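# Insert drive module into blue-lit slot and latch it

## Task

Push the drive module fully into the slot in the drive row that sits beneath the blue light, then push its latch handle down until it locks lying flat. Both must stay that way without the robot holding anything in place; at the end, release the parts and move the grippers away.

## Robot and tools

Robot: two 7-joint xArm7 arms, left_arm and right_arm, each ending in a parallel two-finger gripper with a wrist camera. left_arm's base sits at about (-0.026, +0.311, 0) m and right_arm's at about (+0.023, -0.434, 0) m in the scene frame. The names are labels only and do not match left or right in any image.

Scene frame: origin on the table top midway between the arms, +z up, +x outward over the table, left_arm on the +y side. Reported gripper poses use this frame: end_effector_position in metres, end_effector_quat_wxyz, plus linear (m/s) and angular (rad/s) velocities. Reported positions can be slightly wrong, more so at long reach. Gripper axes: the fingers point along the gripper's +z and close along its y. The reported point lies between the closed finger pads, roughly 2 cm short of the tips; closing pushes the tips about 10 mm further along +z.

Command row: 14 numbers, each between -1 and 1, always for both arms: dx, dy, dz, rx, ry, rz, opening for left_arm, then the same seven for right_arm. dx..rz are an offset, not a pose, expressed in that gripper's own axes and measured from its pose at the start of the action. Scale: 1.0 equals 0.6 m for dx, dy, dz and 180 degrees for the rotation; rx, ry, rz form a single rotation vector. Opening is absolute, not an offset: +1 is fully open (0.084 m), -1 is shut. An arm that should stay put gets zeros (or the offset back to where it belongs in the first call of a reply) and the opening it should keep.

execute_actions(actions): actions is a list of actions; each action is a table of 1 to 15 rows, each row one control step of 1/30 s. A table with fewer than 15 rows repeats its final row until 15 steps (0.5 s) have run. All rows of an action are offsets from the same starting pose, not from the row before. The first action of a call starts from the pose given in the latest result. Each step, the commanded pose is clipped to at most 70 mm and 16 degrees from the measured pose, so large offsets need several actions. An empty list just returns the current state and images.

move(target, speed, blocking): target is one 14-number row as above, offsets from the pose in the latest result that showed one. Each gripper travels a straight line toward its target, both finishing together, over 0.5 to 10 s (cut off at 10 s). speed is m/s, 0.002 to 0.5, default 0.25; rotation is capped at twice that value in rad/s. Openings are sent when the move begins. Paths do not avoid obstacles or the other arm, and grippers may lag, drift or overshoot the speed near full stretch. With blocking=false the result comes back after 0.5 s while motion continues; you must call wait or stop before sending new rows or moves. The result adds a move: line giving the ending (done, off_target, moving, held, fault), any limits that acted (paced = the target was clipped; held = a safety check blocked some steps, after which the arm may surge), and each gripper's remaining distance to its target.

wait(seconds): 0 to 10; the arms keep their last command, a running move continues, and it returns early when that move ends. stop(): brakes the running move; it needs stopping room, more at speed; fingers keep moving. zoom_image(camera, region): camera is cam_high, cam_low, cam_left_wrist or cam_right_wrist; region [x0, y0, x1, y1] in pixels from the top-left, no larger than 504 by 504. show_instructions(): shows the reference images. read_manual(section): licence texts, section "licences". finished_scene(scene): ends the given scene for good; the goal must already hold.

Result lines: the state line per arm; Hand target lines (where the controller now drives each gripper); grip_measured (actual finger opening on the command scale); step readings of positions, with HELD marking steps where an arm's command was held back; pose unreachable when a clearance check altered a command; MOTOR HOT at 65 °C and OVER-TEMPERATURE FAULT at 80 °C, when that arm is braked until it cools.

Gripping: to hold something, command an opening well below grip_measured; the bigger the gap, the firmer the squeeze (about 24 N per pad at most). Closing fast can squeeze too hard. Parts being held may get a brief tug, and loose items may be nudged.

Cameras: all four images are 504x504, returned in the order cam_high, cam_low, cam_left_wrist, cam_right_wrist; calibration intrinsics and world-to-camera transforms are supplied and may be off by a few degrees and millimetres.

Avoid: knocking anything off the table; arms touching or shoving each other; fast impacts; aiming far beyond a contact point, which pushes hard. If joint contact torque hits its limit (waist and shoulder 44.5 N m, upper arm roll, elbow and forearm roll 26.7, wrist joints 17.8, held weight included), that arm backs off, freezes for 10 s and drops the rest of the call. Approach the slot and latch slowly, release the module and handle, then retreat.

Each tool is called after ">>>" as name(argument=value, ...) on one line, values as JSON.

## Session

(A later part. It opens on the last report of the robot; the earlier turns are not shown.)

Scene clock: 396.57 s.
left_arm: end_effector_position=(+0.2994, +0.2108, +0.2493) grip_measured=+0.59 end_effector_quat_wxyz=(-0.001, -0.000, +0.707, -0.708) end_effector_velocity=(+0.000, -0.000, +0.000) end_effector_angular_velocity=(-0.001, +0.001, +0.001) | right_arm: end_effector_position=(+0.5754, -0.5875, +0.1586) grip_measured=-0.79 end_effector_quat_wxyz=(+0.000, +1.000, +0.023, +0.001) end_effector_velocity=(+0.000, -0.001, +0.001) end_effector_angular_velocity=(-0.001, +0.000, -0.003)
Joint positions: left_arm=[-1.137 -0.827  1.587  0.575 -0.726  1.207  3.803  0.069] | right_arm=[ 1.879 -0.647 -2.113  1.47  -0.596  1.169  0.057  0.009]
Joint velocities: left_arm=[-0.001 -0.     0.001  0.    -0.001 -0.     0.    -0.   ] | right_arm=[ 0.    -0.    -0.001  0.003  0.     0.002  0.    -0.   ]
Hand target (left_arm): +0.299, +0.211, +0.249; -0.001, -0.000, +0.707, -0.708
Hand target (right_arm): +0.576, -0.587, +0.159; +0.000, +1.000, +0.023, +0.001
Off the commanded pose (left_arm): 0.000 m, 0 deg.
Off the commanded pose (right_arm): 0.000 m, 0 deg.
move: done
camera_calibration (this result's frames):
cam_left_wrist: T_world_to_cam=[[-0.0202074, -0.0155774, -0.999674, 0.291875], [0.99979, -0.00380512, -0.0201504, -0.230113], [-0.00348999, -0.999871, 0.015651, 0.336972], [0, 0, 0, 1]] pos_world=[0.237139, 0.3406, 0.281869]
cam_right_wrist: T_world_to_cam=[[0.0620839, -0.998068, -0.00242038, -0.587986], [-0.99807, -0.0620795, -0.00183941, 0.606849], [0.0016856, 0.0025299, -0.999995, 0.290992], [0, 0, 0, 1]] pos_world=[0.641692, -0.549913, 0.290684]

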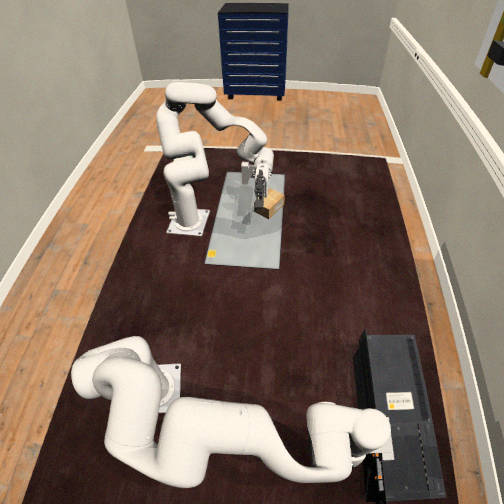

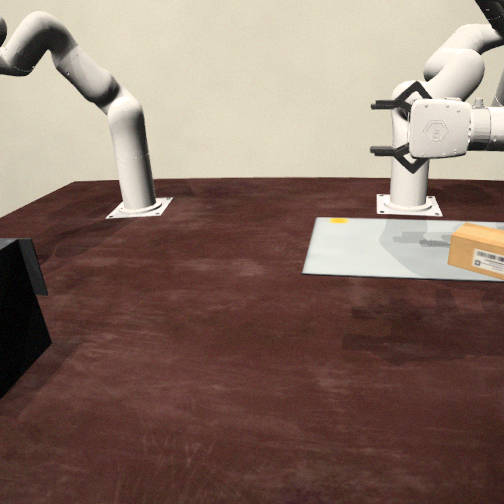

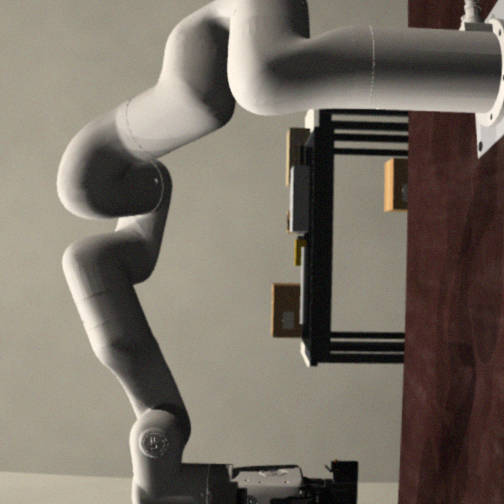

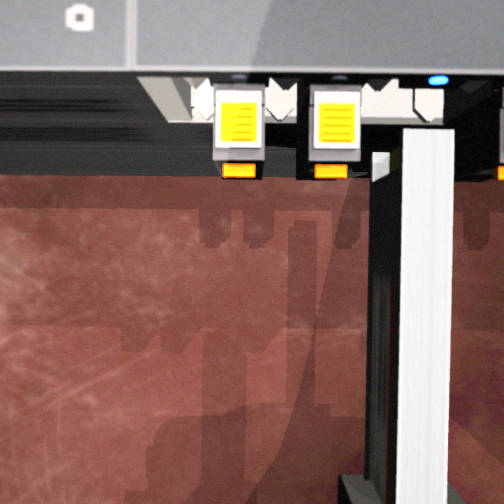

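>>> move(target=[0,0,0,0,0,0,0.6,0.035,0,0,0,0,0,-1], speed=0.01)

>>> zoom_image(camera="cam_right_wrist", region=[254,0,504,250])

Scene clock: 406.93 s.
left_arm: end_effector_position=(+0.2994, +0.2108, +0.2493) grip_measured=+0.59 end_effector_quat_wxyz=(-0.001, -0.000, +0.707, -0.708) end_effector_velocity=(+0.000, -0.000, +0.000) end_effector_angular_velocity=(+0.000, -0.000, +0.001) | right_arm: end_effector_position=(+0.5964, -0.5865, +0.1587) grip_measured=-0.79 end_effector_quat_wxyz=(+0.000, +1.000, +0.023, +0.001) end_effector_velocity=(+0.000, +0.000, +0.000) end_effector_angular_velocity=(-0.001, -0.000, +0.002)
Joint positions: left_arm=[-1.137 -0.827  1.587  0.575 -0.726  1.207  3.803  0.069] | right_arm=[ 1.96  -0.705 -2.149  1.573 -0.619  1.209  0.064  0.009]
Joint velocities: left_arm=[-0.     0.    -0.     0.    -0.    -0.001  0.    -0.   ] | right_arm=[-0.    -0.001  0.001  0.001 -0.002  0.001 -0.001 -0.   ]
Hand target (left_arm): +0.299, +0.211, +0.249; -0.001, -0.000, +0.707, -0.708
Hand target (right_arm): +0.596, -0.587, +0.159; +0.000, +1.000, +0.023, +0.001
Off the commanded pose (left_arm): 0.000 m, 0 deg.
Off the commanded pose (right_arm): 0.000 m, 0 deg.
move: done
camera_calibration (this result's frames):
cam_left_wrist: T_world_to_cam=[[-0.0202076, -0.0155776, -0.999674, 0.291875], [0.99979, -0.00380507, -0.0201507, -0.230113], [-0.00348994, -0.999871, 0.0156512, 0.336972], [0, 0, 0, 1]] pos_world=[0.237139, 0.3406, 0.281869]
cam_right_wrist: T_world_to_cam=[[0.062115, -0.998066, -0.00231939, -0.588327], [-0.998067, -0.0621106, -0.0019348, 0.627838], [0.001787, 0.00243509, -0.999995, 0.290925], [0, 0, 0, 1]] pos_world=[0.662648, -0.548903, 0.290773]

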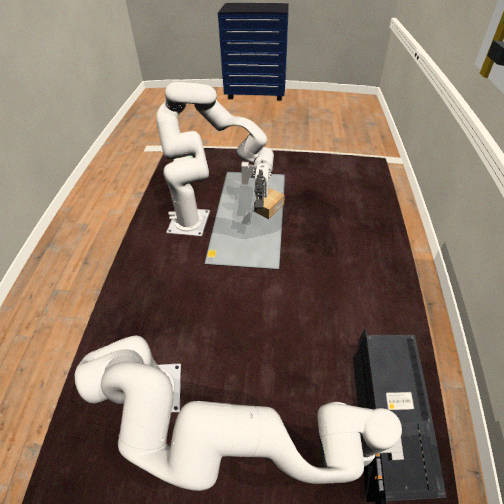

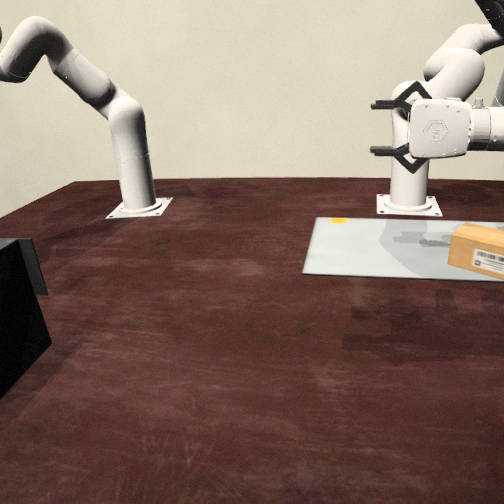

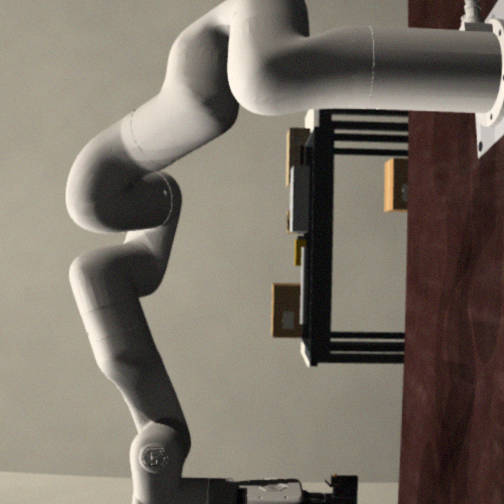

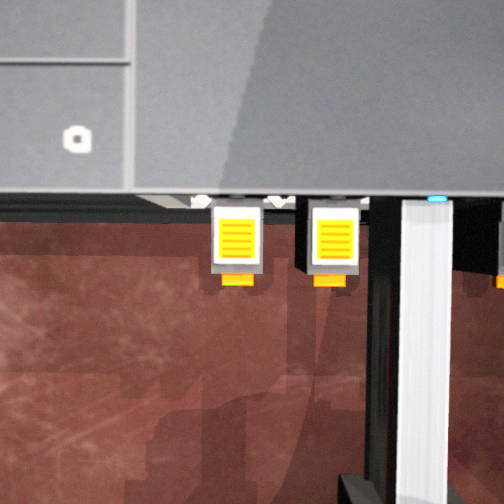

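Region (254, 0, 504, 250) of cam_right_wrist's 504x504 image, scaled by 2.016, with more detail than that image has.

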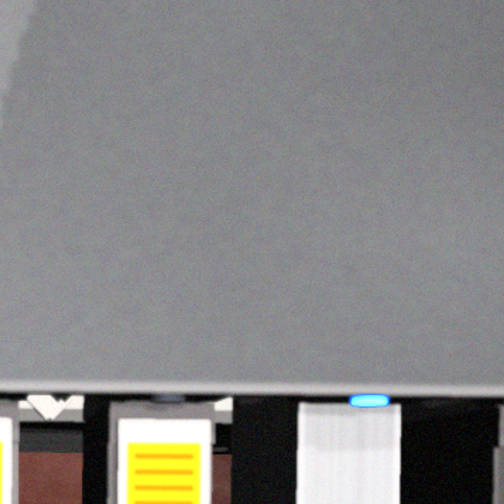

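>>> move(target=[0,0,0,0,0,0,0.6,0.025,0,0,0,0,0,-1], speed=0.01)

>>> zoom_image(camera="cam_left_wrist", region=[150,380,504,504])

>>> zoom_image(camera="cam_high", region=[300,400,460,504])

Scene clock: 412.17 s.
left_arm: end_effector_position=(+0.2994, +0.2108, +0.2493) grip_measured=+0.59 end_effector_quat_wxyz=(-0.001, -0.000, +0.707, -0.708) end_effector_velocity=(+0.000, +0.000, -0.000) end_effector_angular_velocity=(-0.000, +0.000, +0.000) | right_arm: end_effector_position=(+0.6114, -0.5858, +0.1588) grip_measured=-0.79 end_effector_quat_wxyz=(+0.000, +1.000, +0.023, +0.001) end_effector_velocity=(-0.000, -0.001, -0.000) end_effector_angular_velocity=(-0.001, +0.001, -0.001)
Joint positions: left_arm=[-1.137 -0.827  1.587  0.575 -0.726  1.207  3.803  0.069] | right_arm=[ 2.017 -0.747 -2.173  1.652 -0.634  1.24   0.065  0.009]
Joint velocities: left_arm=[-0. -0.  0.  0. -0. -0.  0. -0.] | right_arm=[-0.001  0.    -0.     0.    -0.001  0.001 -0.     0.   ]
Hand target (left_arm): +0.299, +0.211, +0.249; -0.001, -0.000, +0.707, -0.708
Hand target (right_arm): +0.611, -0.586, +0.159; +0.000, +1.000, +0.023, +0.001
Off the commanded pose (left_arm): 0.000 m, 0 deg.
Off the commanded pose (right_arm): 0.000 m, 0 deg.
move: done
camera_calibration (this result's frames):
cam_left_wrist: T_world_to_cam=[[-0.0202076, -0.0155776, -0.999674, 0.291875], [0.99979, -0.0038051, -0.0201507, -0.230113], [-0.00348997, -0.999871, 0.0156513, 0.336972], [0, 0, 0, 1]] pos_world=[0.237139, 0.3406, 0.281869]
cam_right_wrist: T_world_to_cam=[[0.0621602, -0.998064, -0.00223885, -0.588564], [-0.998064, -0.0621555, -0.00213168, 0.642867], [0.00198839, 0.00236702, -0.999995, 0.290849], [0, 0, 0, 1]] pos_world=[0.677629, -0.548156, 0.290901]

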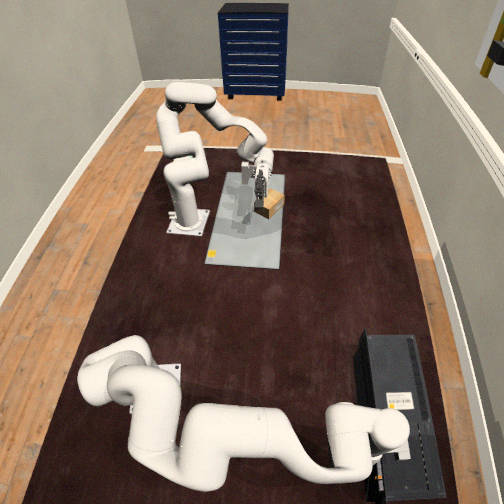

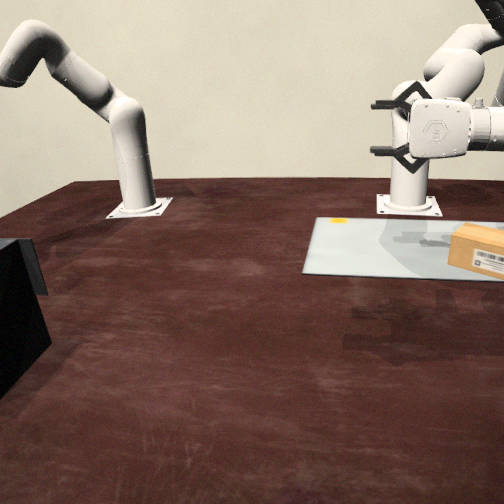

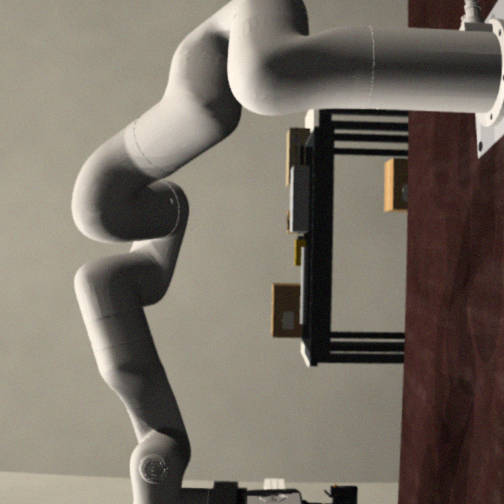

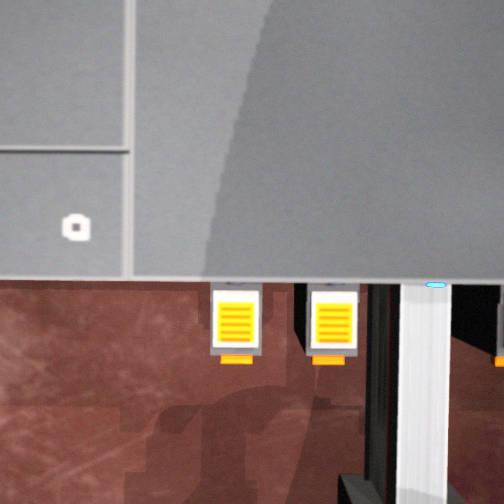

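Region (150, 380, 504, 504) of cam_left_wrist's 504x504 image, scaled by 1.424, with more detail than that image has; it fills the top 177 rows of this view, and the rest is white.

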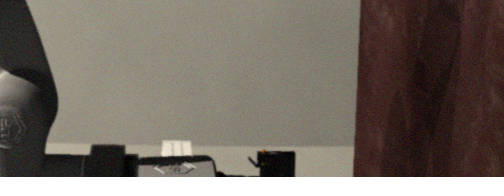

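Region (300, 400, 460, 504) of cam_high's 504x504 image, scaled by 3.150, with more detail than that image has; it fills the top 328 rows of this view, and the rest is white.

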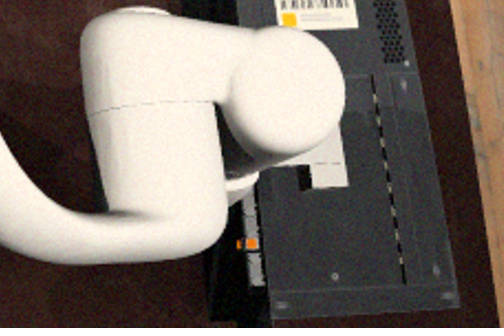

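>>> move(target=[0,0,0,0,0,0,0.6,0.033,0,0,0,0,0,-1], speed=0.012)

>>> zoom_image(camera="cam_low", region=[0,150,150,400])

Scene clock: 418.37 s.
left_arm: end_effector_position=(+0.2994, +0.2108, +0.2493) grip_measured=+0.59 end_effector_quat_wxyz=(-0.001, -0.000, +0.707, -0.708) end_effector_velocity=(+0.000, -0.000, -0.000) end_effector_angular_velocity=(+0.001, -0.000, -0.000) | right_arm: end_effector_position=(+0.6312, -0.5848, +0.1589) grip_measured=-0.79 end_effector_quat_wxyz=(+0.000, +1.000, +0.023, +0.001) end_effector_velocity=(-0.001, -0.001, -0.001) end_effector_angular_velocity=(+0.001, +0.002, -0.003)
Joint positions: left_arm=[-1.137 -0.827  1.587  0.575 -0.726  1.207  3.803  0.069] | right_arm=[ 2.093 -0.804 -2.202  1.765 -0.652  1.282  0.061  0.009]
Joint velocities: left_arm=[ 0.    -0.    -0.001 -0.     0.    -0.001 -0.     0.   ] | right_arm=[-0.001 -0.001 -0.002  0.001  0.002  0.001  0.    -0.   ]
Hand target (left_arm): +0.299, +0.211, +0.249; -0.001, -0.000, +0.707, -0.708
Hand target (right_arm): +0.631, -0.585, +0.159; +0.000, +1.000, +0.023, +0.001
Off the commanded pose (left_arm): 0.000 m, 0 deg.
Off the commanded pose (right_arm): 0.000 m, 0 deg.
move: done
camera_calibration (this result's frames):
cam_left_wrist: T_world_to_cam=[[-0.0202077, -0.0155777, -0.999674, 0.291875], [0.99979, -0.00380529, -0.0201508, -0.230113], [-0.00349015, -0.999871, 0.0156513, 0.336972], [0, 0, 0, 1]] pos_world=[0.237139, 0.3406, 0.281869]
cam_right_wrist: T_world_to_cam=[[0.0622362, -0.998059, -0.00215963, -0.588863], [-0.998059, -0.0622312, -0.00231805, 0.662665], [0.00217915, 0.0022997, -0.999995, 0.290789], [0, 0, 0, 1]] pos_world=[0.697393, -0.547151, 0.291052]

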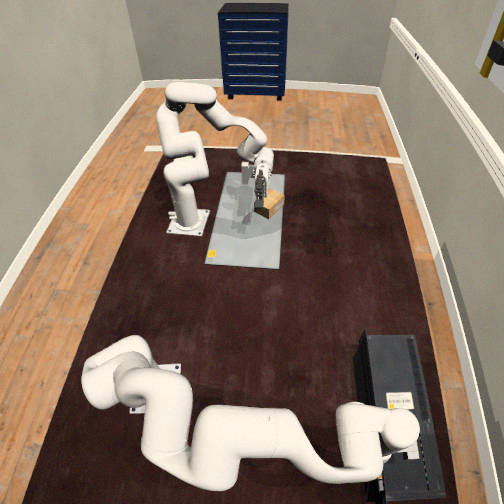

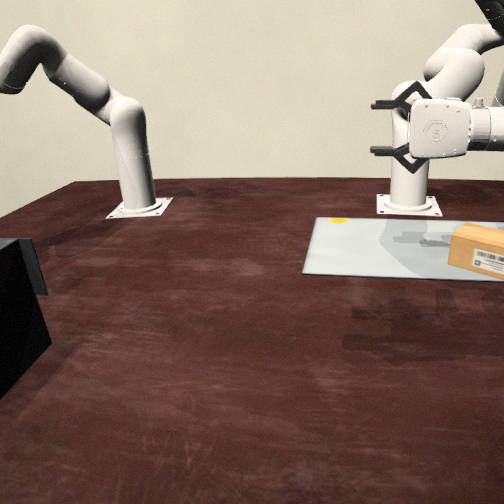

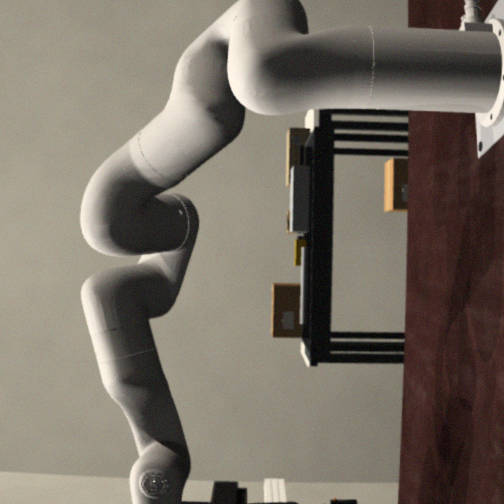

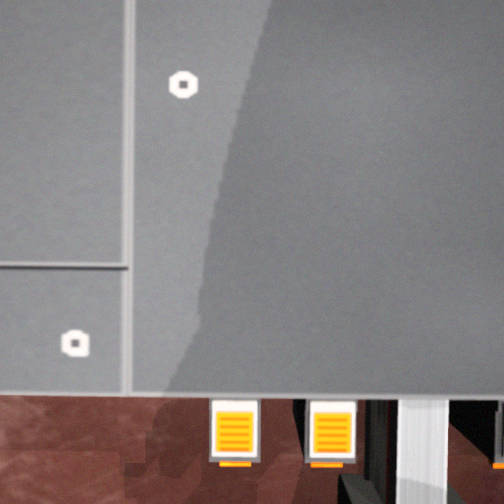

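Region (0, 150, 150, 400) of cam_low's 504x504 image, scaled by 2.016, with more detail than that image has; it fills the left 302 columns of this view, and the rest is white.

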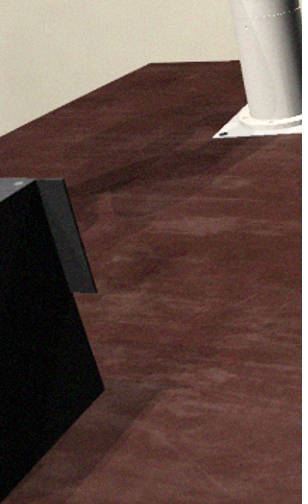

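>>> move(target=[0,0,0,0,0,0,0.6,0,0,0,0,0,0,-0.4])

>>> move(target=[0,0,0,0,0,0,0.6,-0.017,0,-0.11,0,0,0,-0.4], speed=0.06)

>>> move(target=[0,0,0,0,0,0,0.6,-0.13,0,0,0,0,0,-0.4], speed=0.1)

Scene clock: 422.80 s.
left_arm: end_effector_position=(+0.2994, +0.2108, +0.2493) grip_measured=+0.59 end_effector_quat_wxyz=(-0.001, -0.000, +0.707, -0.708) end_effector_velocity=(-0.000, -0.000, -0.000) end_effector_angular_velocity=(-0.000, -0.001, -0.001) | right_arm: end_effector_position=(+0.6312, -0.5848, +0.1589) grip_measured=-0.42 end_effector_quat_wxyz=(+0.000, +1.000, +0.023, +0.001) end_effector_velocity=(-0.001, -0.001, -0.001) end_effector_angular_velocity=(+0.000, +0.002, -0.003)
Joint positions: left_arm=[-1.137 -0.827  1.587  0.575 -0.726  1.207  3.803  0.069] | right_arm=[ 2.093 -0.804 -2.202  1.765 -0.652  1.282  0.061  0.026]
Joint velocities: left_arm=[-0.001  0.     0.    -0.     0.     0.     0.001  0.   ] | right_arm=[-0.001 -0.001 -0.002  0.     0.001 -0.     0.     0.   ]
Hand target (left_arm): +0.299, +0.211, +0.249; -0.001, -0.000, +0.707, -0.708
Hand target (right_arm): +0.631, -0.585, +0.159; +0.000, +1.000, +0.023, +0.001
Off the commanded pose (left_arm): 0.000 m, 0 deg.
Off the commanded pose (right_arm): 0.000 m, 0 deg.
move: done
camera_calibration (this result's frames):
cam_left_wrist: T_world_to_cam=[[-0.0202075, -0.0155778, -0.999674, 0.291875], [0.99979, -0.00380533, -0.0201505, -0.230113], [-0.00349019, -0.999871, 0.0156514, 0.336972], [0, 0, 0, 1]] pos_world=[0.237139, 0.3406, 0.281869]
cam_right_wrist: T_world_to_cam=[[0.0622277, -0.99806, -0.0021478, -0.588865], [-0.99806, -0.0622227, -0.00234141, 0.662678], [0.00220323, 0.00228934, -0.999995, 0.29078], [0, 0, 0, 1]] pos_world=[0.697395, -0.547155, 0.291065]

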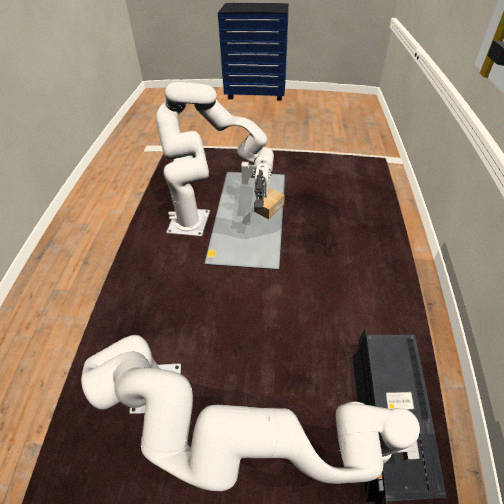

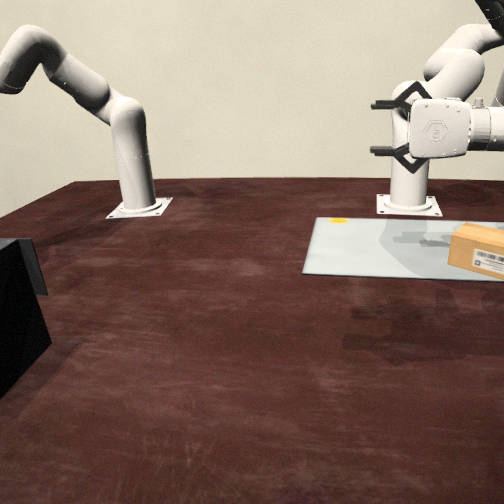

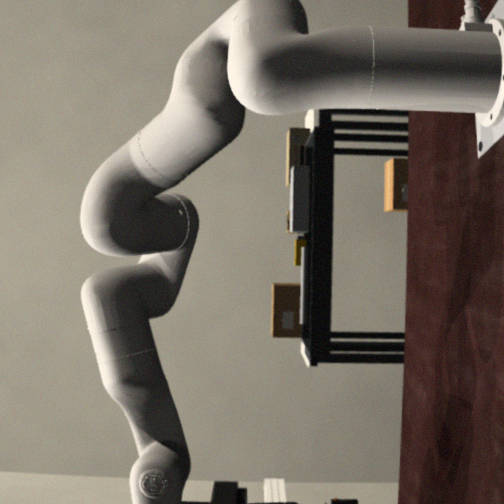

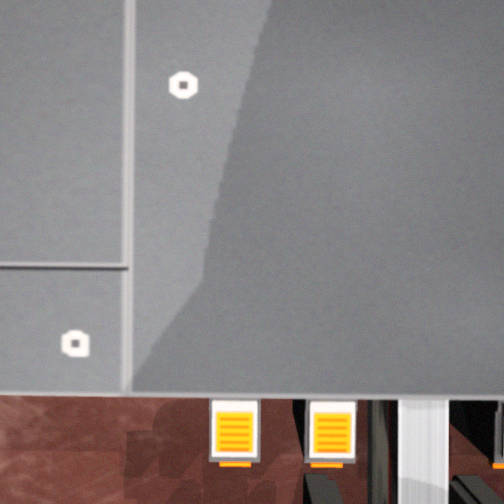

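Scene clock: 424.20 s.
left_arm: end_effector_position=(+0.2994, +0.2108, +0.2493) grip_measured=+0.59 end_effector_quat_wxyz=(-0.001, -0.000, +0.707, -0.708) end_effector_velocity=(+0.000, +0.000, -0.000) end_effector_angular_velocity=(+0.001, +0.002, +0.001) | right_arm: end_effector_position=(+0.6208, -0.5856, +0.2246) grip_measured=-0.42 end_effector_quat_wxyz=(+0.000, +1.000, +0.023, +0.001) end_effector_velocity=(-0.002, -0.001, -0.006) end_effector_angular_velocity=(+0.003, +0.012, -0.000)
Joint positions: left_arm=[-1.137 -0.827  1.587  0.575 -0.726  1.207  3.803  0.069] | right_arm=[ 2.076 -0.724 -2.157  1.833 -0.594  1.409  0.026  0.026]
Joint velocities: left_arm=[ 0.     0.001  0.    -0.    -0.     0.    -0.001 -0.   ] | right_arm=[-0.    -0.006 -0.004 -0.004  0.     0.003 -0.001  0.   ]
Hand target (left_arm): +0.299, +0.211, +0.249; -0.001, -0.000, +0.707, -0.708
Hand target (right_arm): +0.621, -0.586, +0.225; +0.000, +1.000, +0.023, +0.001
Off the commanded pose (left_arm): 0.000 m, 0 deg.
Off the commanded pose (right_arm): 0.000 m, 0 deg.
move: done
camera_calibration (this result's frames):
cam_left_wrist: T_world_to_cam=[[-0.0202073, -0.0155777, -0.999674, 0.291875], [0.99979, -0.00380526, -0.0201503, -0.230113], [-0.00349012, -0.999871, 0.0156513, 0.336972], [0, 0, 0, 1]] pos_world=[0.237139, 0.3406, 0.281869]
cam_right_wrist: T_world_to_cam=[[0.0617643, -0.998088, -0.00236026, -0.588496], [-0.99809, -0.0617603, -0.00171282, 0.652518], [0.00156377, 0.00246154, -0.999996, 0.356963], [0, 0, 0, 1]] pos_world=[0.687061, -0.54795, 0.356691]

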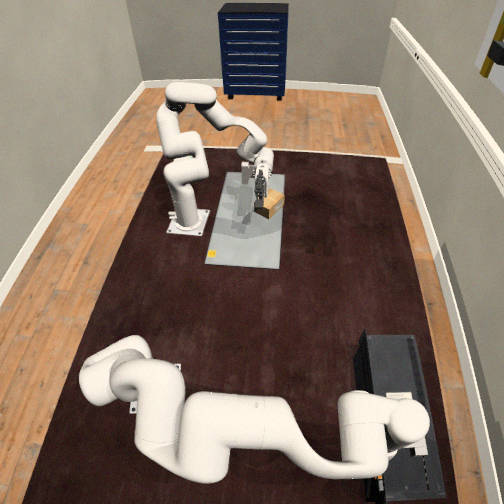

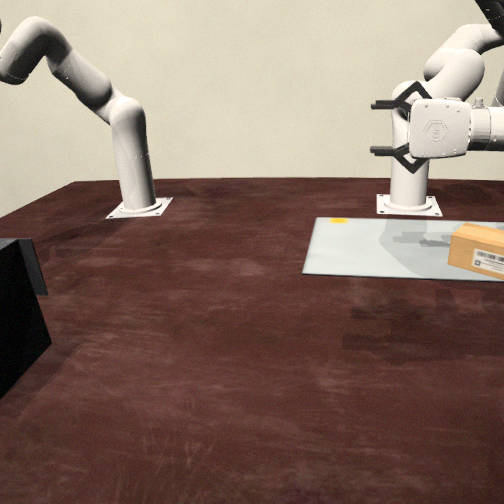

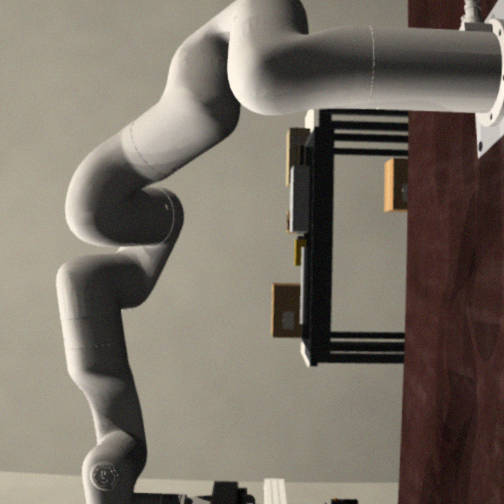

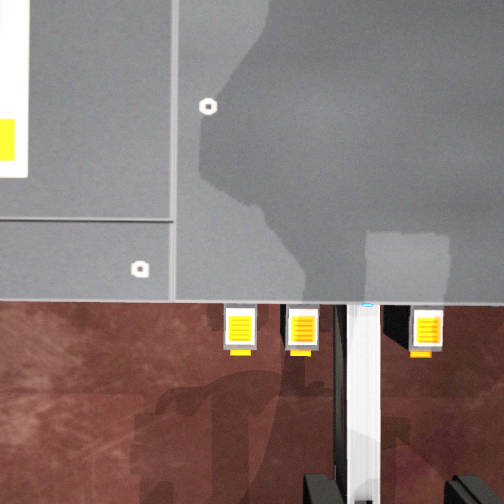

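Scene clock: 425.30 s.
left_arm: end_effector_position=(+0.2994, +0.2108, +0.2493) grip_measured=+0.59 end_effector_quat_wxyz=(-0.001, -0.000, +0.707, -0.708) end_effector_velocity=(-0.000, -0.000, -0.000) end_effector_angular_velocity=(+0.002, -0.000, -0.002) | right_arm: end_effector_position=(+0.5430, -0.5891, +0.2242) grip_measured=-0.42 end_effector_quat_wxyz=(-0.000, +1.000, +0.023, +0.000) end_effector_velocity=(-0.001, +0.002, -0.001) end_effector_angular_velocity=(+0.003, -0.000, +0.003)
Joint positions: left_arm=[-1.137 -0.827  1.587  0.575 -0.726  1.207  3.803  0.069] | right_arm=[ 1.732 -0.47  -2.008  1.427 -0.447  1.247 -0.033  0.026]
Joint velocities: left_arm=[-0.     0.001 -0.001  0.     0.001 -0.    -0.001 -0.   ] | right_arm=[-0.004  0.001  0.005 -0.007  0.002 -0.004 -0.001  0.   ]
Hand target (left_arm): +0.299, +0.211, +0.249; -0.001, -0.000, +0.707, -0.708
Hand target (right_arm): +0.543, -0.589, +0.224; -0.000, +1.000, +0.023, +0.000
Off the commanded pose (left_arm): 0.000 m, 0 deg.
Off the commanded pose (right_arm): 0.000 m, 0 deg.
move: done
camera_calibration (this result's frames):
cam_left_wrist: T_world_to_cam=[[-0.0202073, -0.0155776, -0.999674, 0.291875], [0.99979, -0.00380552, -0.0201503, -0.230113], [-0.00349039, -0.999871, 0.0156512, 0.336972], [0, 0, 0, 1]] pos_world=[0.237139, 0.3406, 0.281869]
cam_right_wrist: T_world_to_cam=[[0.0621087, -0.998065, -0.00297484, -0.587247], [-0.998069, -0.0621056, -0.00111606, 0.574274], [0.000929151, 0.00303841, -0.999995, 0.357401], [0, 0, 0, 1]] pos_world=[0.609306, -0.551531, 0.356293]

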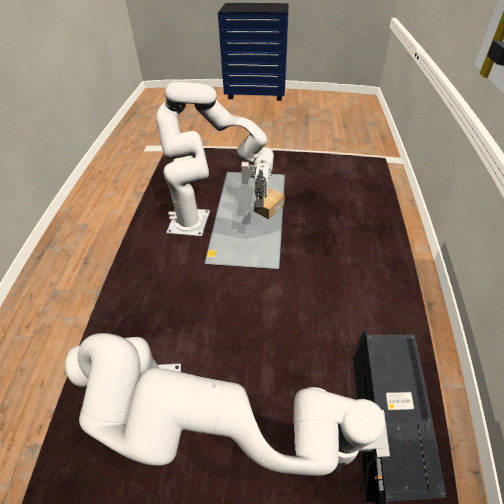

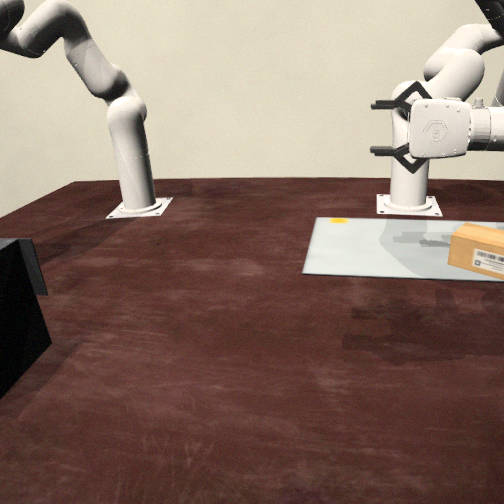

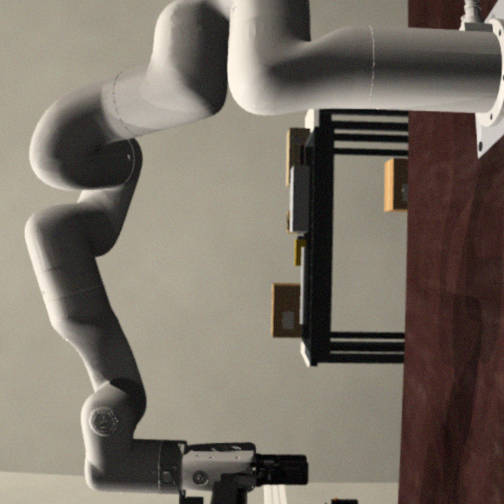

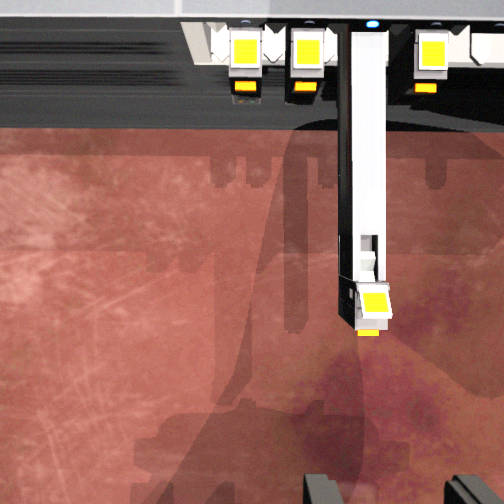

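>>> move(target=[0,0,0,0,0,0,0.6,0,0,0.098,0,0,0,-1], speed=0.08)

>>> move(target=[0,0,0,0,0,0,0.6,0.15,0,0,0,0,0,-1], speed=0.025)

Scene clock: 430.70 s.
left_arm: end_effector_position=(+0.2994, +0.2108, +0.2493) grip_measured=+0.59 end_effector_quat_wxyz=(-0.001, -0.000, +0.707, -0.708) end_effector_velocity=(-0.000, +0.000, +0.000) end_effector_angular_velocity=(-0.002, -0.001, +0.000) | right_arm: end_effector_position=(+0.5433, -0.5888, +0.1658) grip_measured=-1.00 end_effector_quat_wxyz=(+0.000, +1.000, +0.023, +0.001) end_effector_velocity=(-0.000, +0.000, -0.001) end_effector_angular_velocity=(-0.001, +0.000, +0.001)
Joint positions: left_arm=[-1.137 -0.827  1.587  0.575 -0.726  1.207  3.803  0.069] | right_arm=[ 1.759 -0.532 -2.064  1.33  -0.52   1.115  0.014  0.   ]
Joint velocities: left_arm=[-0.    -0.002  0.001 -0.     0.     0.     0.001 -0.   ] | right_arm=[ 0.    -0.001  0.    -0.001 -0.002 -0.001  0.001  0.   ]
Hand target (left_arm): +0.299, +0.211, +0.249; -0.001, -0.000, +0.707, -0.708
Hand target (right_arm): +0.543, -0.589, +0.165; -0.000, +1.000, +0.023, +0.000
Off the commanded pose (left_arm): 0.000 m, 0 deg.
Off the commanded pose (right_arm): 0.001 m, 0 deg.
move: done
camera_calibration (this result's frames):
cam_left_wrist: T_world_to_cam=[[-0.0202073, -0.0155776, -0.999674, 0.291875], [0.99979, -0.00380553, -0.0201503, -0.230113], [-0.0034904, -0.999871, 0.0156512, 0.336972], [0, 0, 0, 1]] pos_world=[0.237139, 0.3406, 0.281869]
cam_right_wrist: T_world_to_cam=[[0.0626558, -0.998032, -0.00267376, -0.587456], [-0.998033, -0.0626504, -0.00204889, 0.57438], [0.00187734, 0.00279688, -0.999994, 0.298358], [0, 0, 0, 1]] pos_world=[0.609498, -0.551149, 0.297962]

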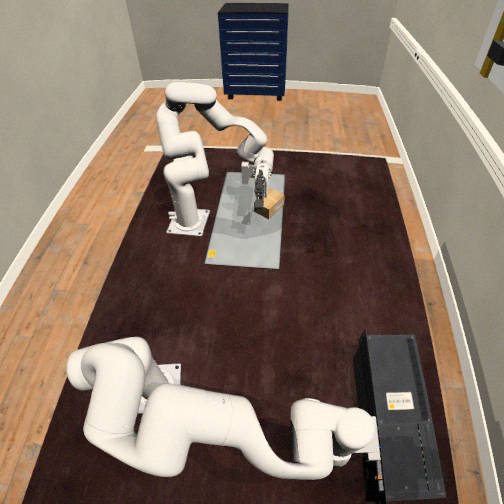

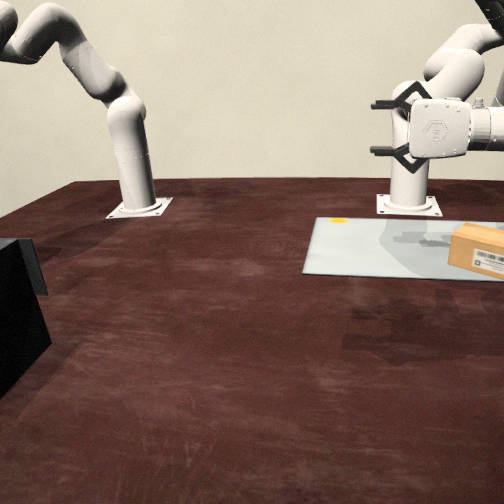

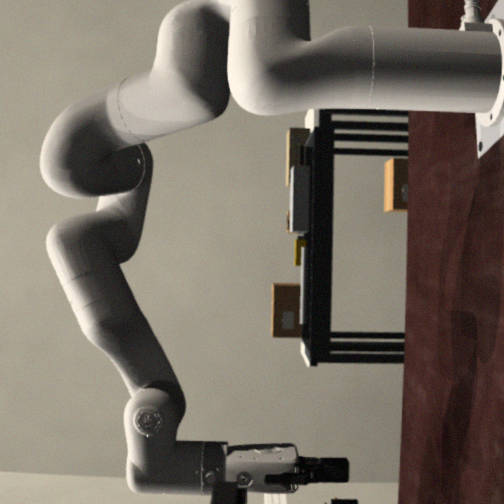

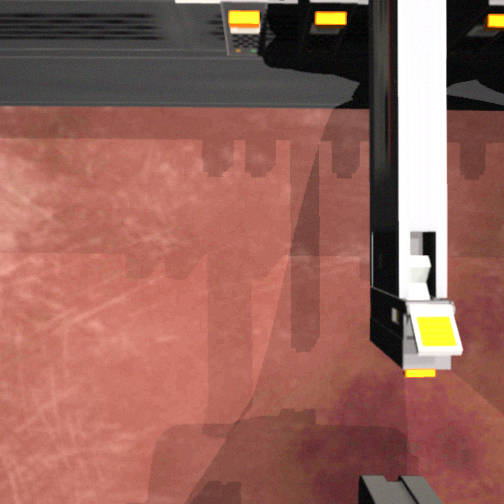

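Scene clock: 434.53 s.
left_arm: end_effector_position=(+0.2994, +0.2108, +0.2493) grip_measured=+0.59 end_effector_quat_wxyz=(-0.001, -0.000, +0.707, -0.708) end_effector_velocity=(+0.000, +0.000, +0.000) end_effector_angular_velocity=(-0.001, -0.003, +0.001) | right_arm: end_effector_position=(+0.6331, -0.5846, +0.1663) grip_measured=-1.00 end_effector_quat_wxyz=(+0.000, +1.000, +0.023, +0.001) end_effector_velocity=(+0.000, +0.001, -0.000) end_effector_angular_velocity=(+0.001, +0.001, +0.001)
Joint positions: left_arm=[-1.137 -0.827  1.587  0.575 -0.726  1.207  3.803  0.069] | right_arm=[ 2.111 -0.794 -2.217  1.787 -0.634  1.296  0.05   0.   ]
Joint velocities: left_arm=[ 0.    -0.001 -0.    -0.    -0.001 -0.     0.003 -0.   ] | right_arm=[ 0.002 -0.002  0.001  0.003 -0.001  0.002  0.     0.   ]
Hand target (left_arm): +0.299, +0.211, +0.249; -0.001, -0.000, +0.707, -0.708
Hand target (right_arm): +0.633, -0.585, +0.166; +0.000, +1.000, +0.023, +0.001
Off the commanded pose (left_arm): 0.000 m, 0 deg.
Off the commanded pose (right_arm): 0.000 m, 0 deg.
move: done
camera_calibration (this result's frames):
cam_left_wrist: T_world_to_cam=[[-0.0202073, -0.0155776, -0.999674, 0.291875], [0.99979, -0.00380524, -0.0201503, -0.230113], [-0.00349011, -0.999871, 0.0156512, 0.336972], [0, 0, 0, 1]] pos_world=[0.237139, 0.3406, 0.281869]
cam_right_wrist: T_world_to_cam=[[0.0625847, -0.998038, -0.00207147, -0.588934], [-0.998038, -0.0625803, -0.00211068, 0.664304], [0.00197691, 0.0021995, -0.999996, 0.298244], [0, 0, 0, 1]] pos_world=[0.699269, -0.546862, 0.298424]

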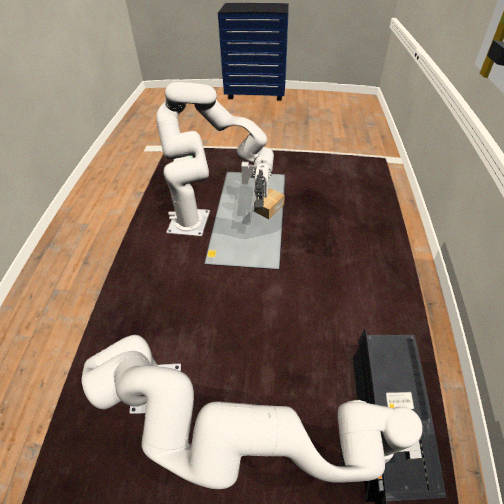

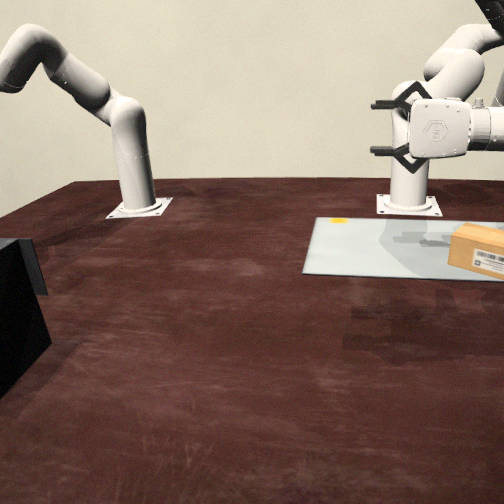

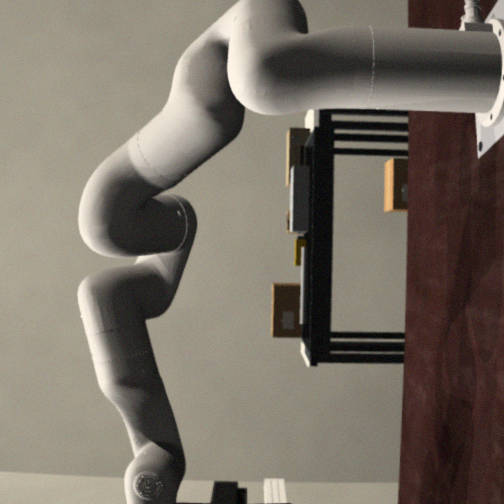

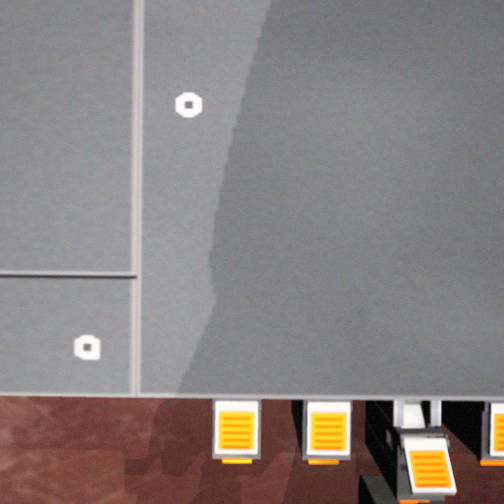

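Tab still ~38 px (≈8 mm+) behind neighbours; push further.

>>> move(target=[0,0,0,0,0,0,0.6,0.025,0,0,0,0,0,-1], speed=0.012)

Scene clock: 438.23 s.
left_arm: end_effector_position=(+0.2994, +0.2108, +0.2493) grip_measured=+0.59 end_effector_quat_wxyz=(-0.001, -0.000, +0.707, -0.708) end_effector_velocity=(-0.000, +0.000, -0.000) end_effector_angular_velocity=(+0.001, +0.002, +0.000) | right_arm: end_effector_position=(+0.6437, -0.5842, +0.1645) grip_measured=-1.00 end_effector_quat_wxyz=(+0.001, +1.000, +0.023, -0.008) end_effector_velocity=(+0.000, +0.001, +0.002) end_effector_angular_velocity=(-0.002, +0.002, +0.001)
Joint positions: left_arm=[-1.137 -0.827  1.587  0.575 -0.726  1.207  3.803  0.069] | right_arm=[ 2.168 -0.843 -2.236  1.881 -0.65   1.348  0.044  0.   ]
Joint velocities: left_arm=[-0.     0.001  0.001  0.     0.     0.    -0.001  0.   ] | right_arm=[-0.003 -0.01   0.019  0.01  -0.017  0.015  0.007  0.   ]
Hand target (left_arm): +0.299, +0.211, +0.249; -0.001, -0.000, +0.707, -0.708
Hand target (right_arm): +0.648, -0.584, +0.166; +0.000, +1.000, +0.023, +0.001
Off the commanded pose (left_arm): 0.000 m, 0 deg.
Off the commanded pose (right_arm): 0.005 m, 1 deg.
move: off_target (right_arm)
camera_calibration (this result's frames):
cam_left_wrist: T_world_to_cam=[[-0.0202075, -0.0155776, -0.999674, 0.291875], [0.99979, -0.00380522, -0.0201505, -0.230113], [-0.00349008, -0.999871, 0.0156512, 0.336972], [0, 0, 0, 1]] pos_world=[0.237139, 0.3406, 0.281869]
cam_right_wrist: T_world_to_cam=[[0.0626348, -0.998035, -0.00190886, -0.589286], [-0.997926, -0.0626561, 0.0147401, 0.672053], [-0.0148307, 0.000981659, -0.99989, 0.306505], [0, 0, 0, 1]] pos_world=[0.712115, -0.546321, 0.29544]

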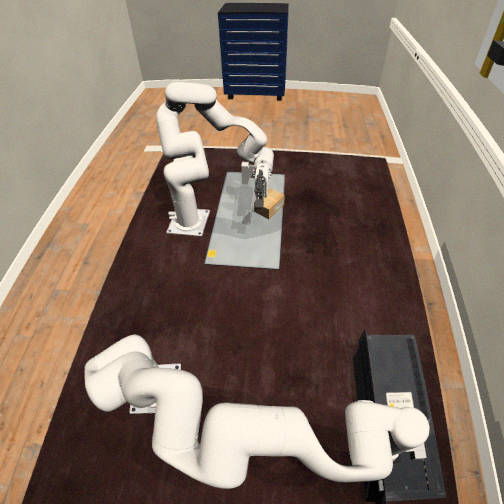

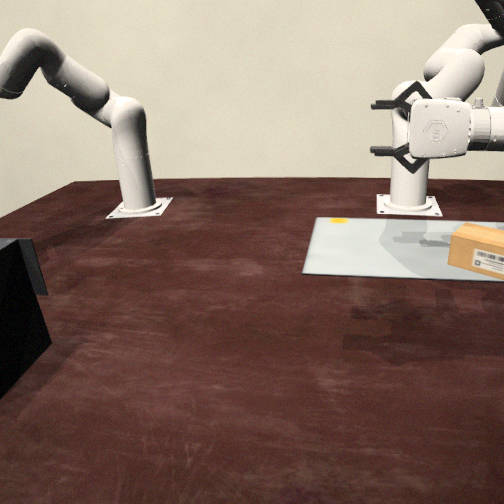

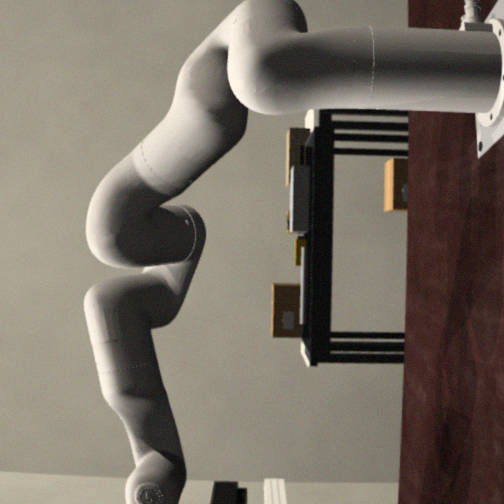

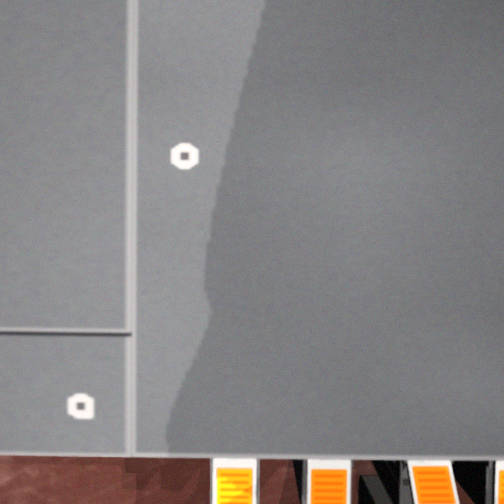

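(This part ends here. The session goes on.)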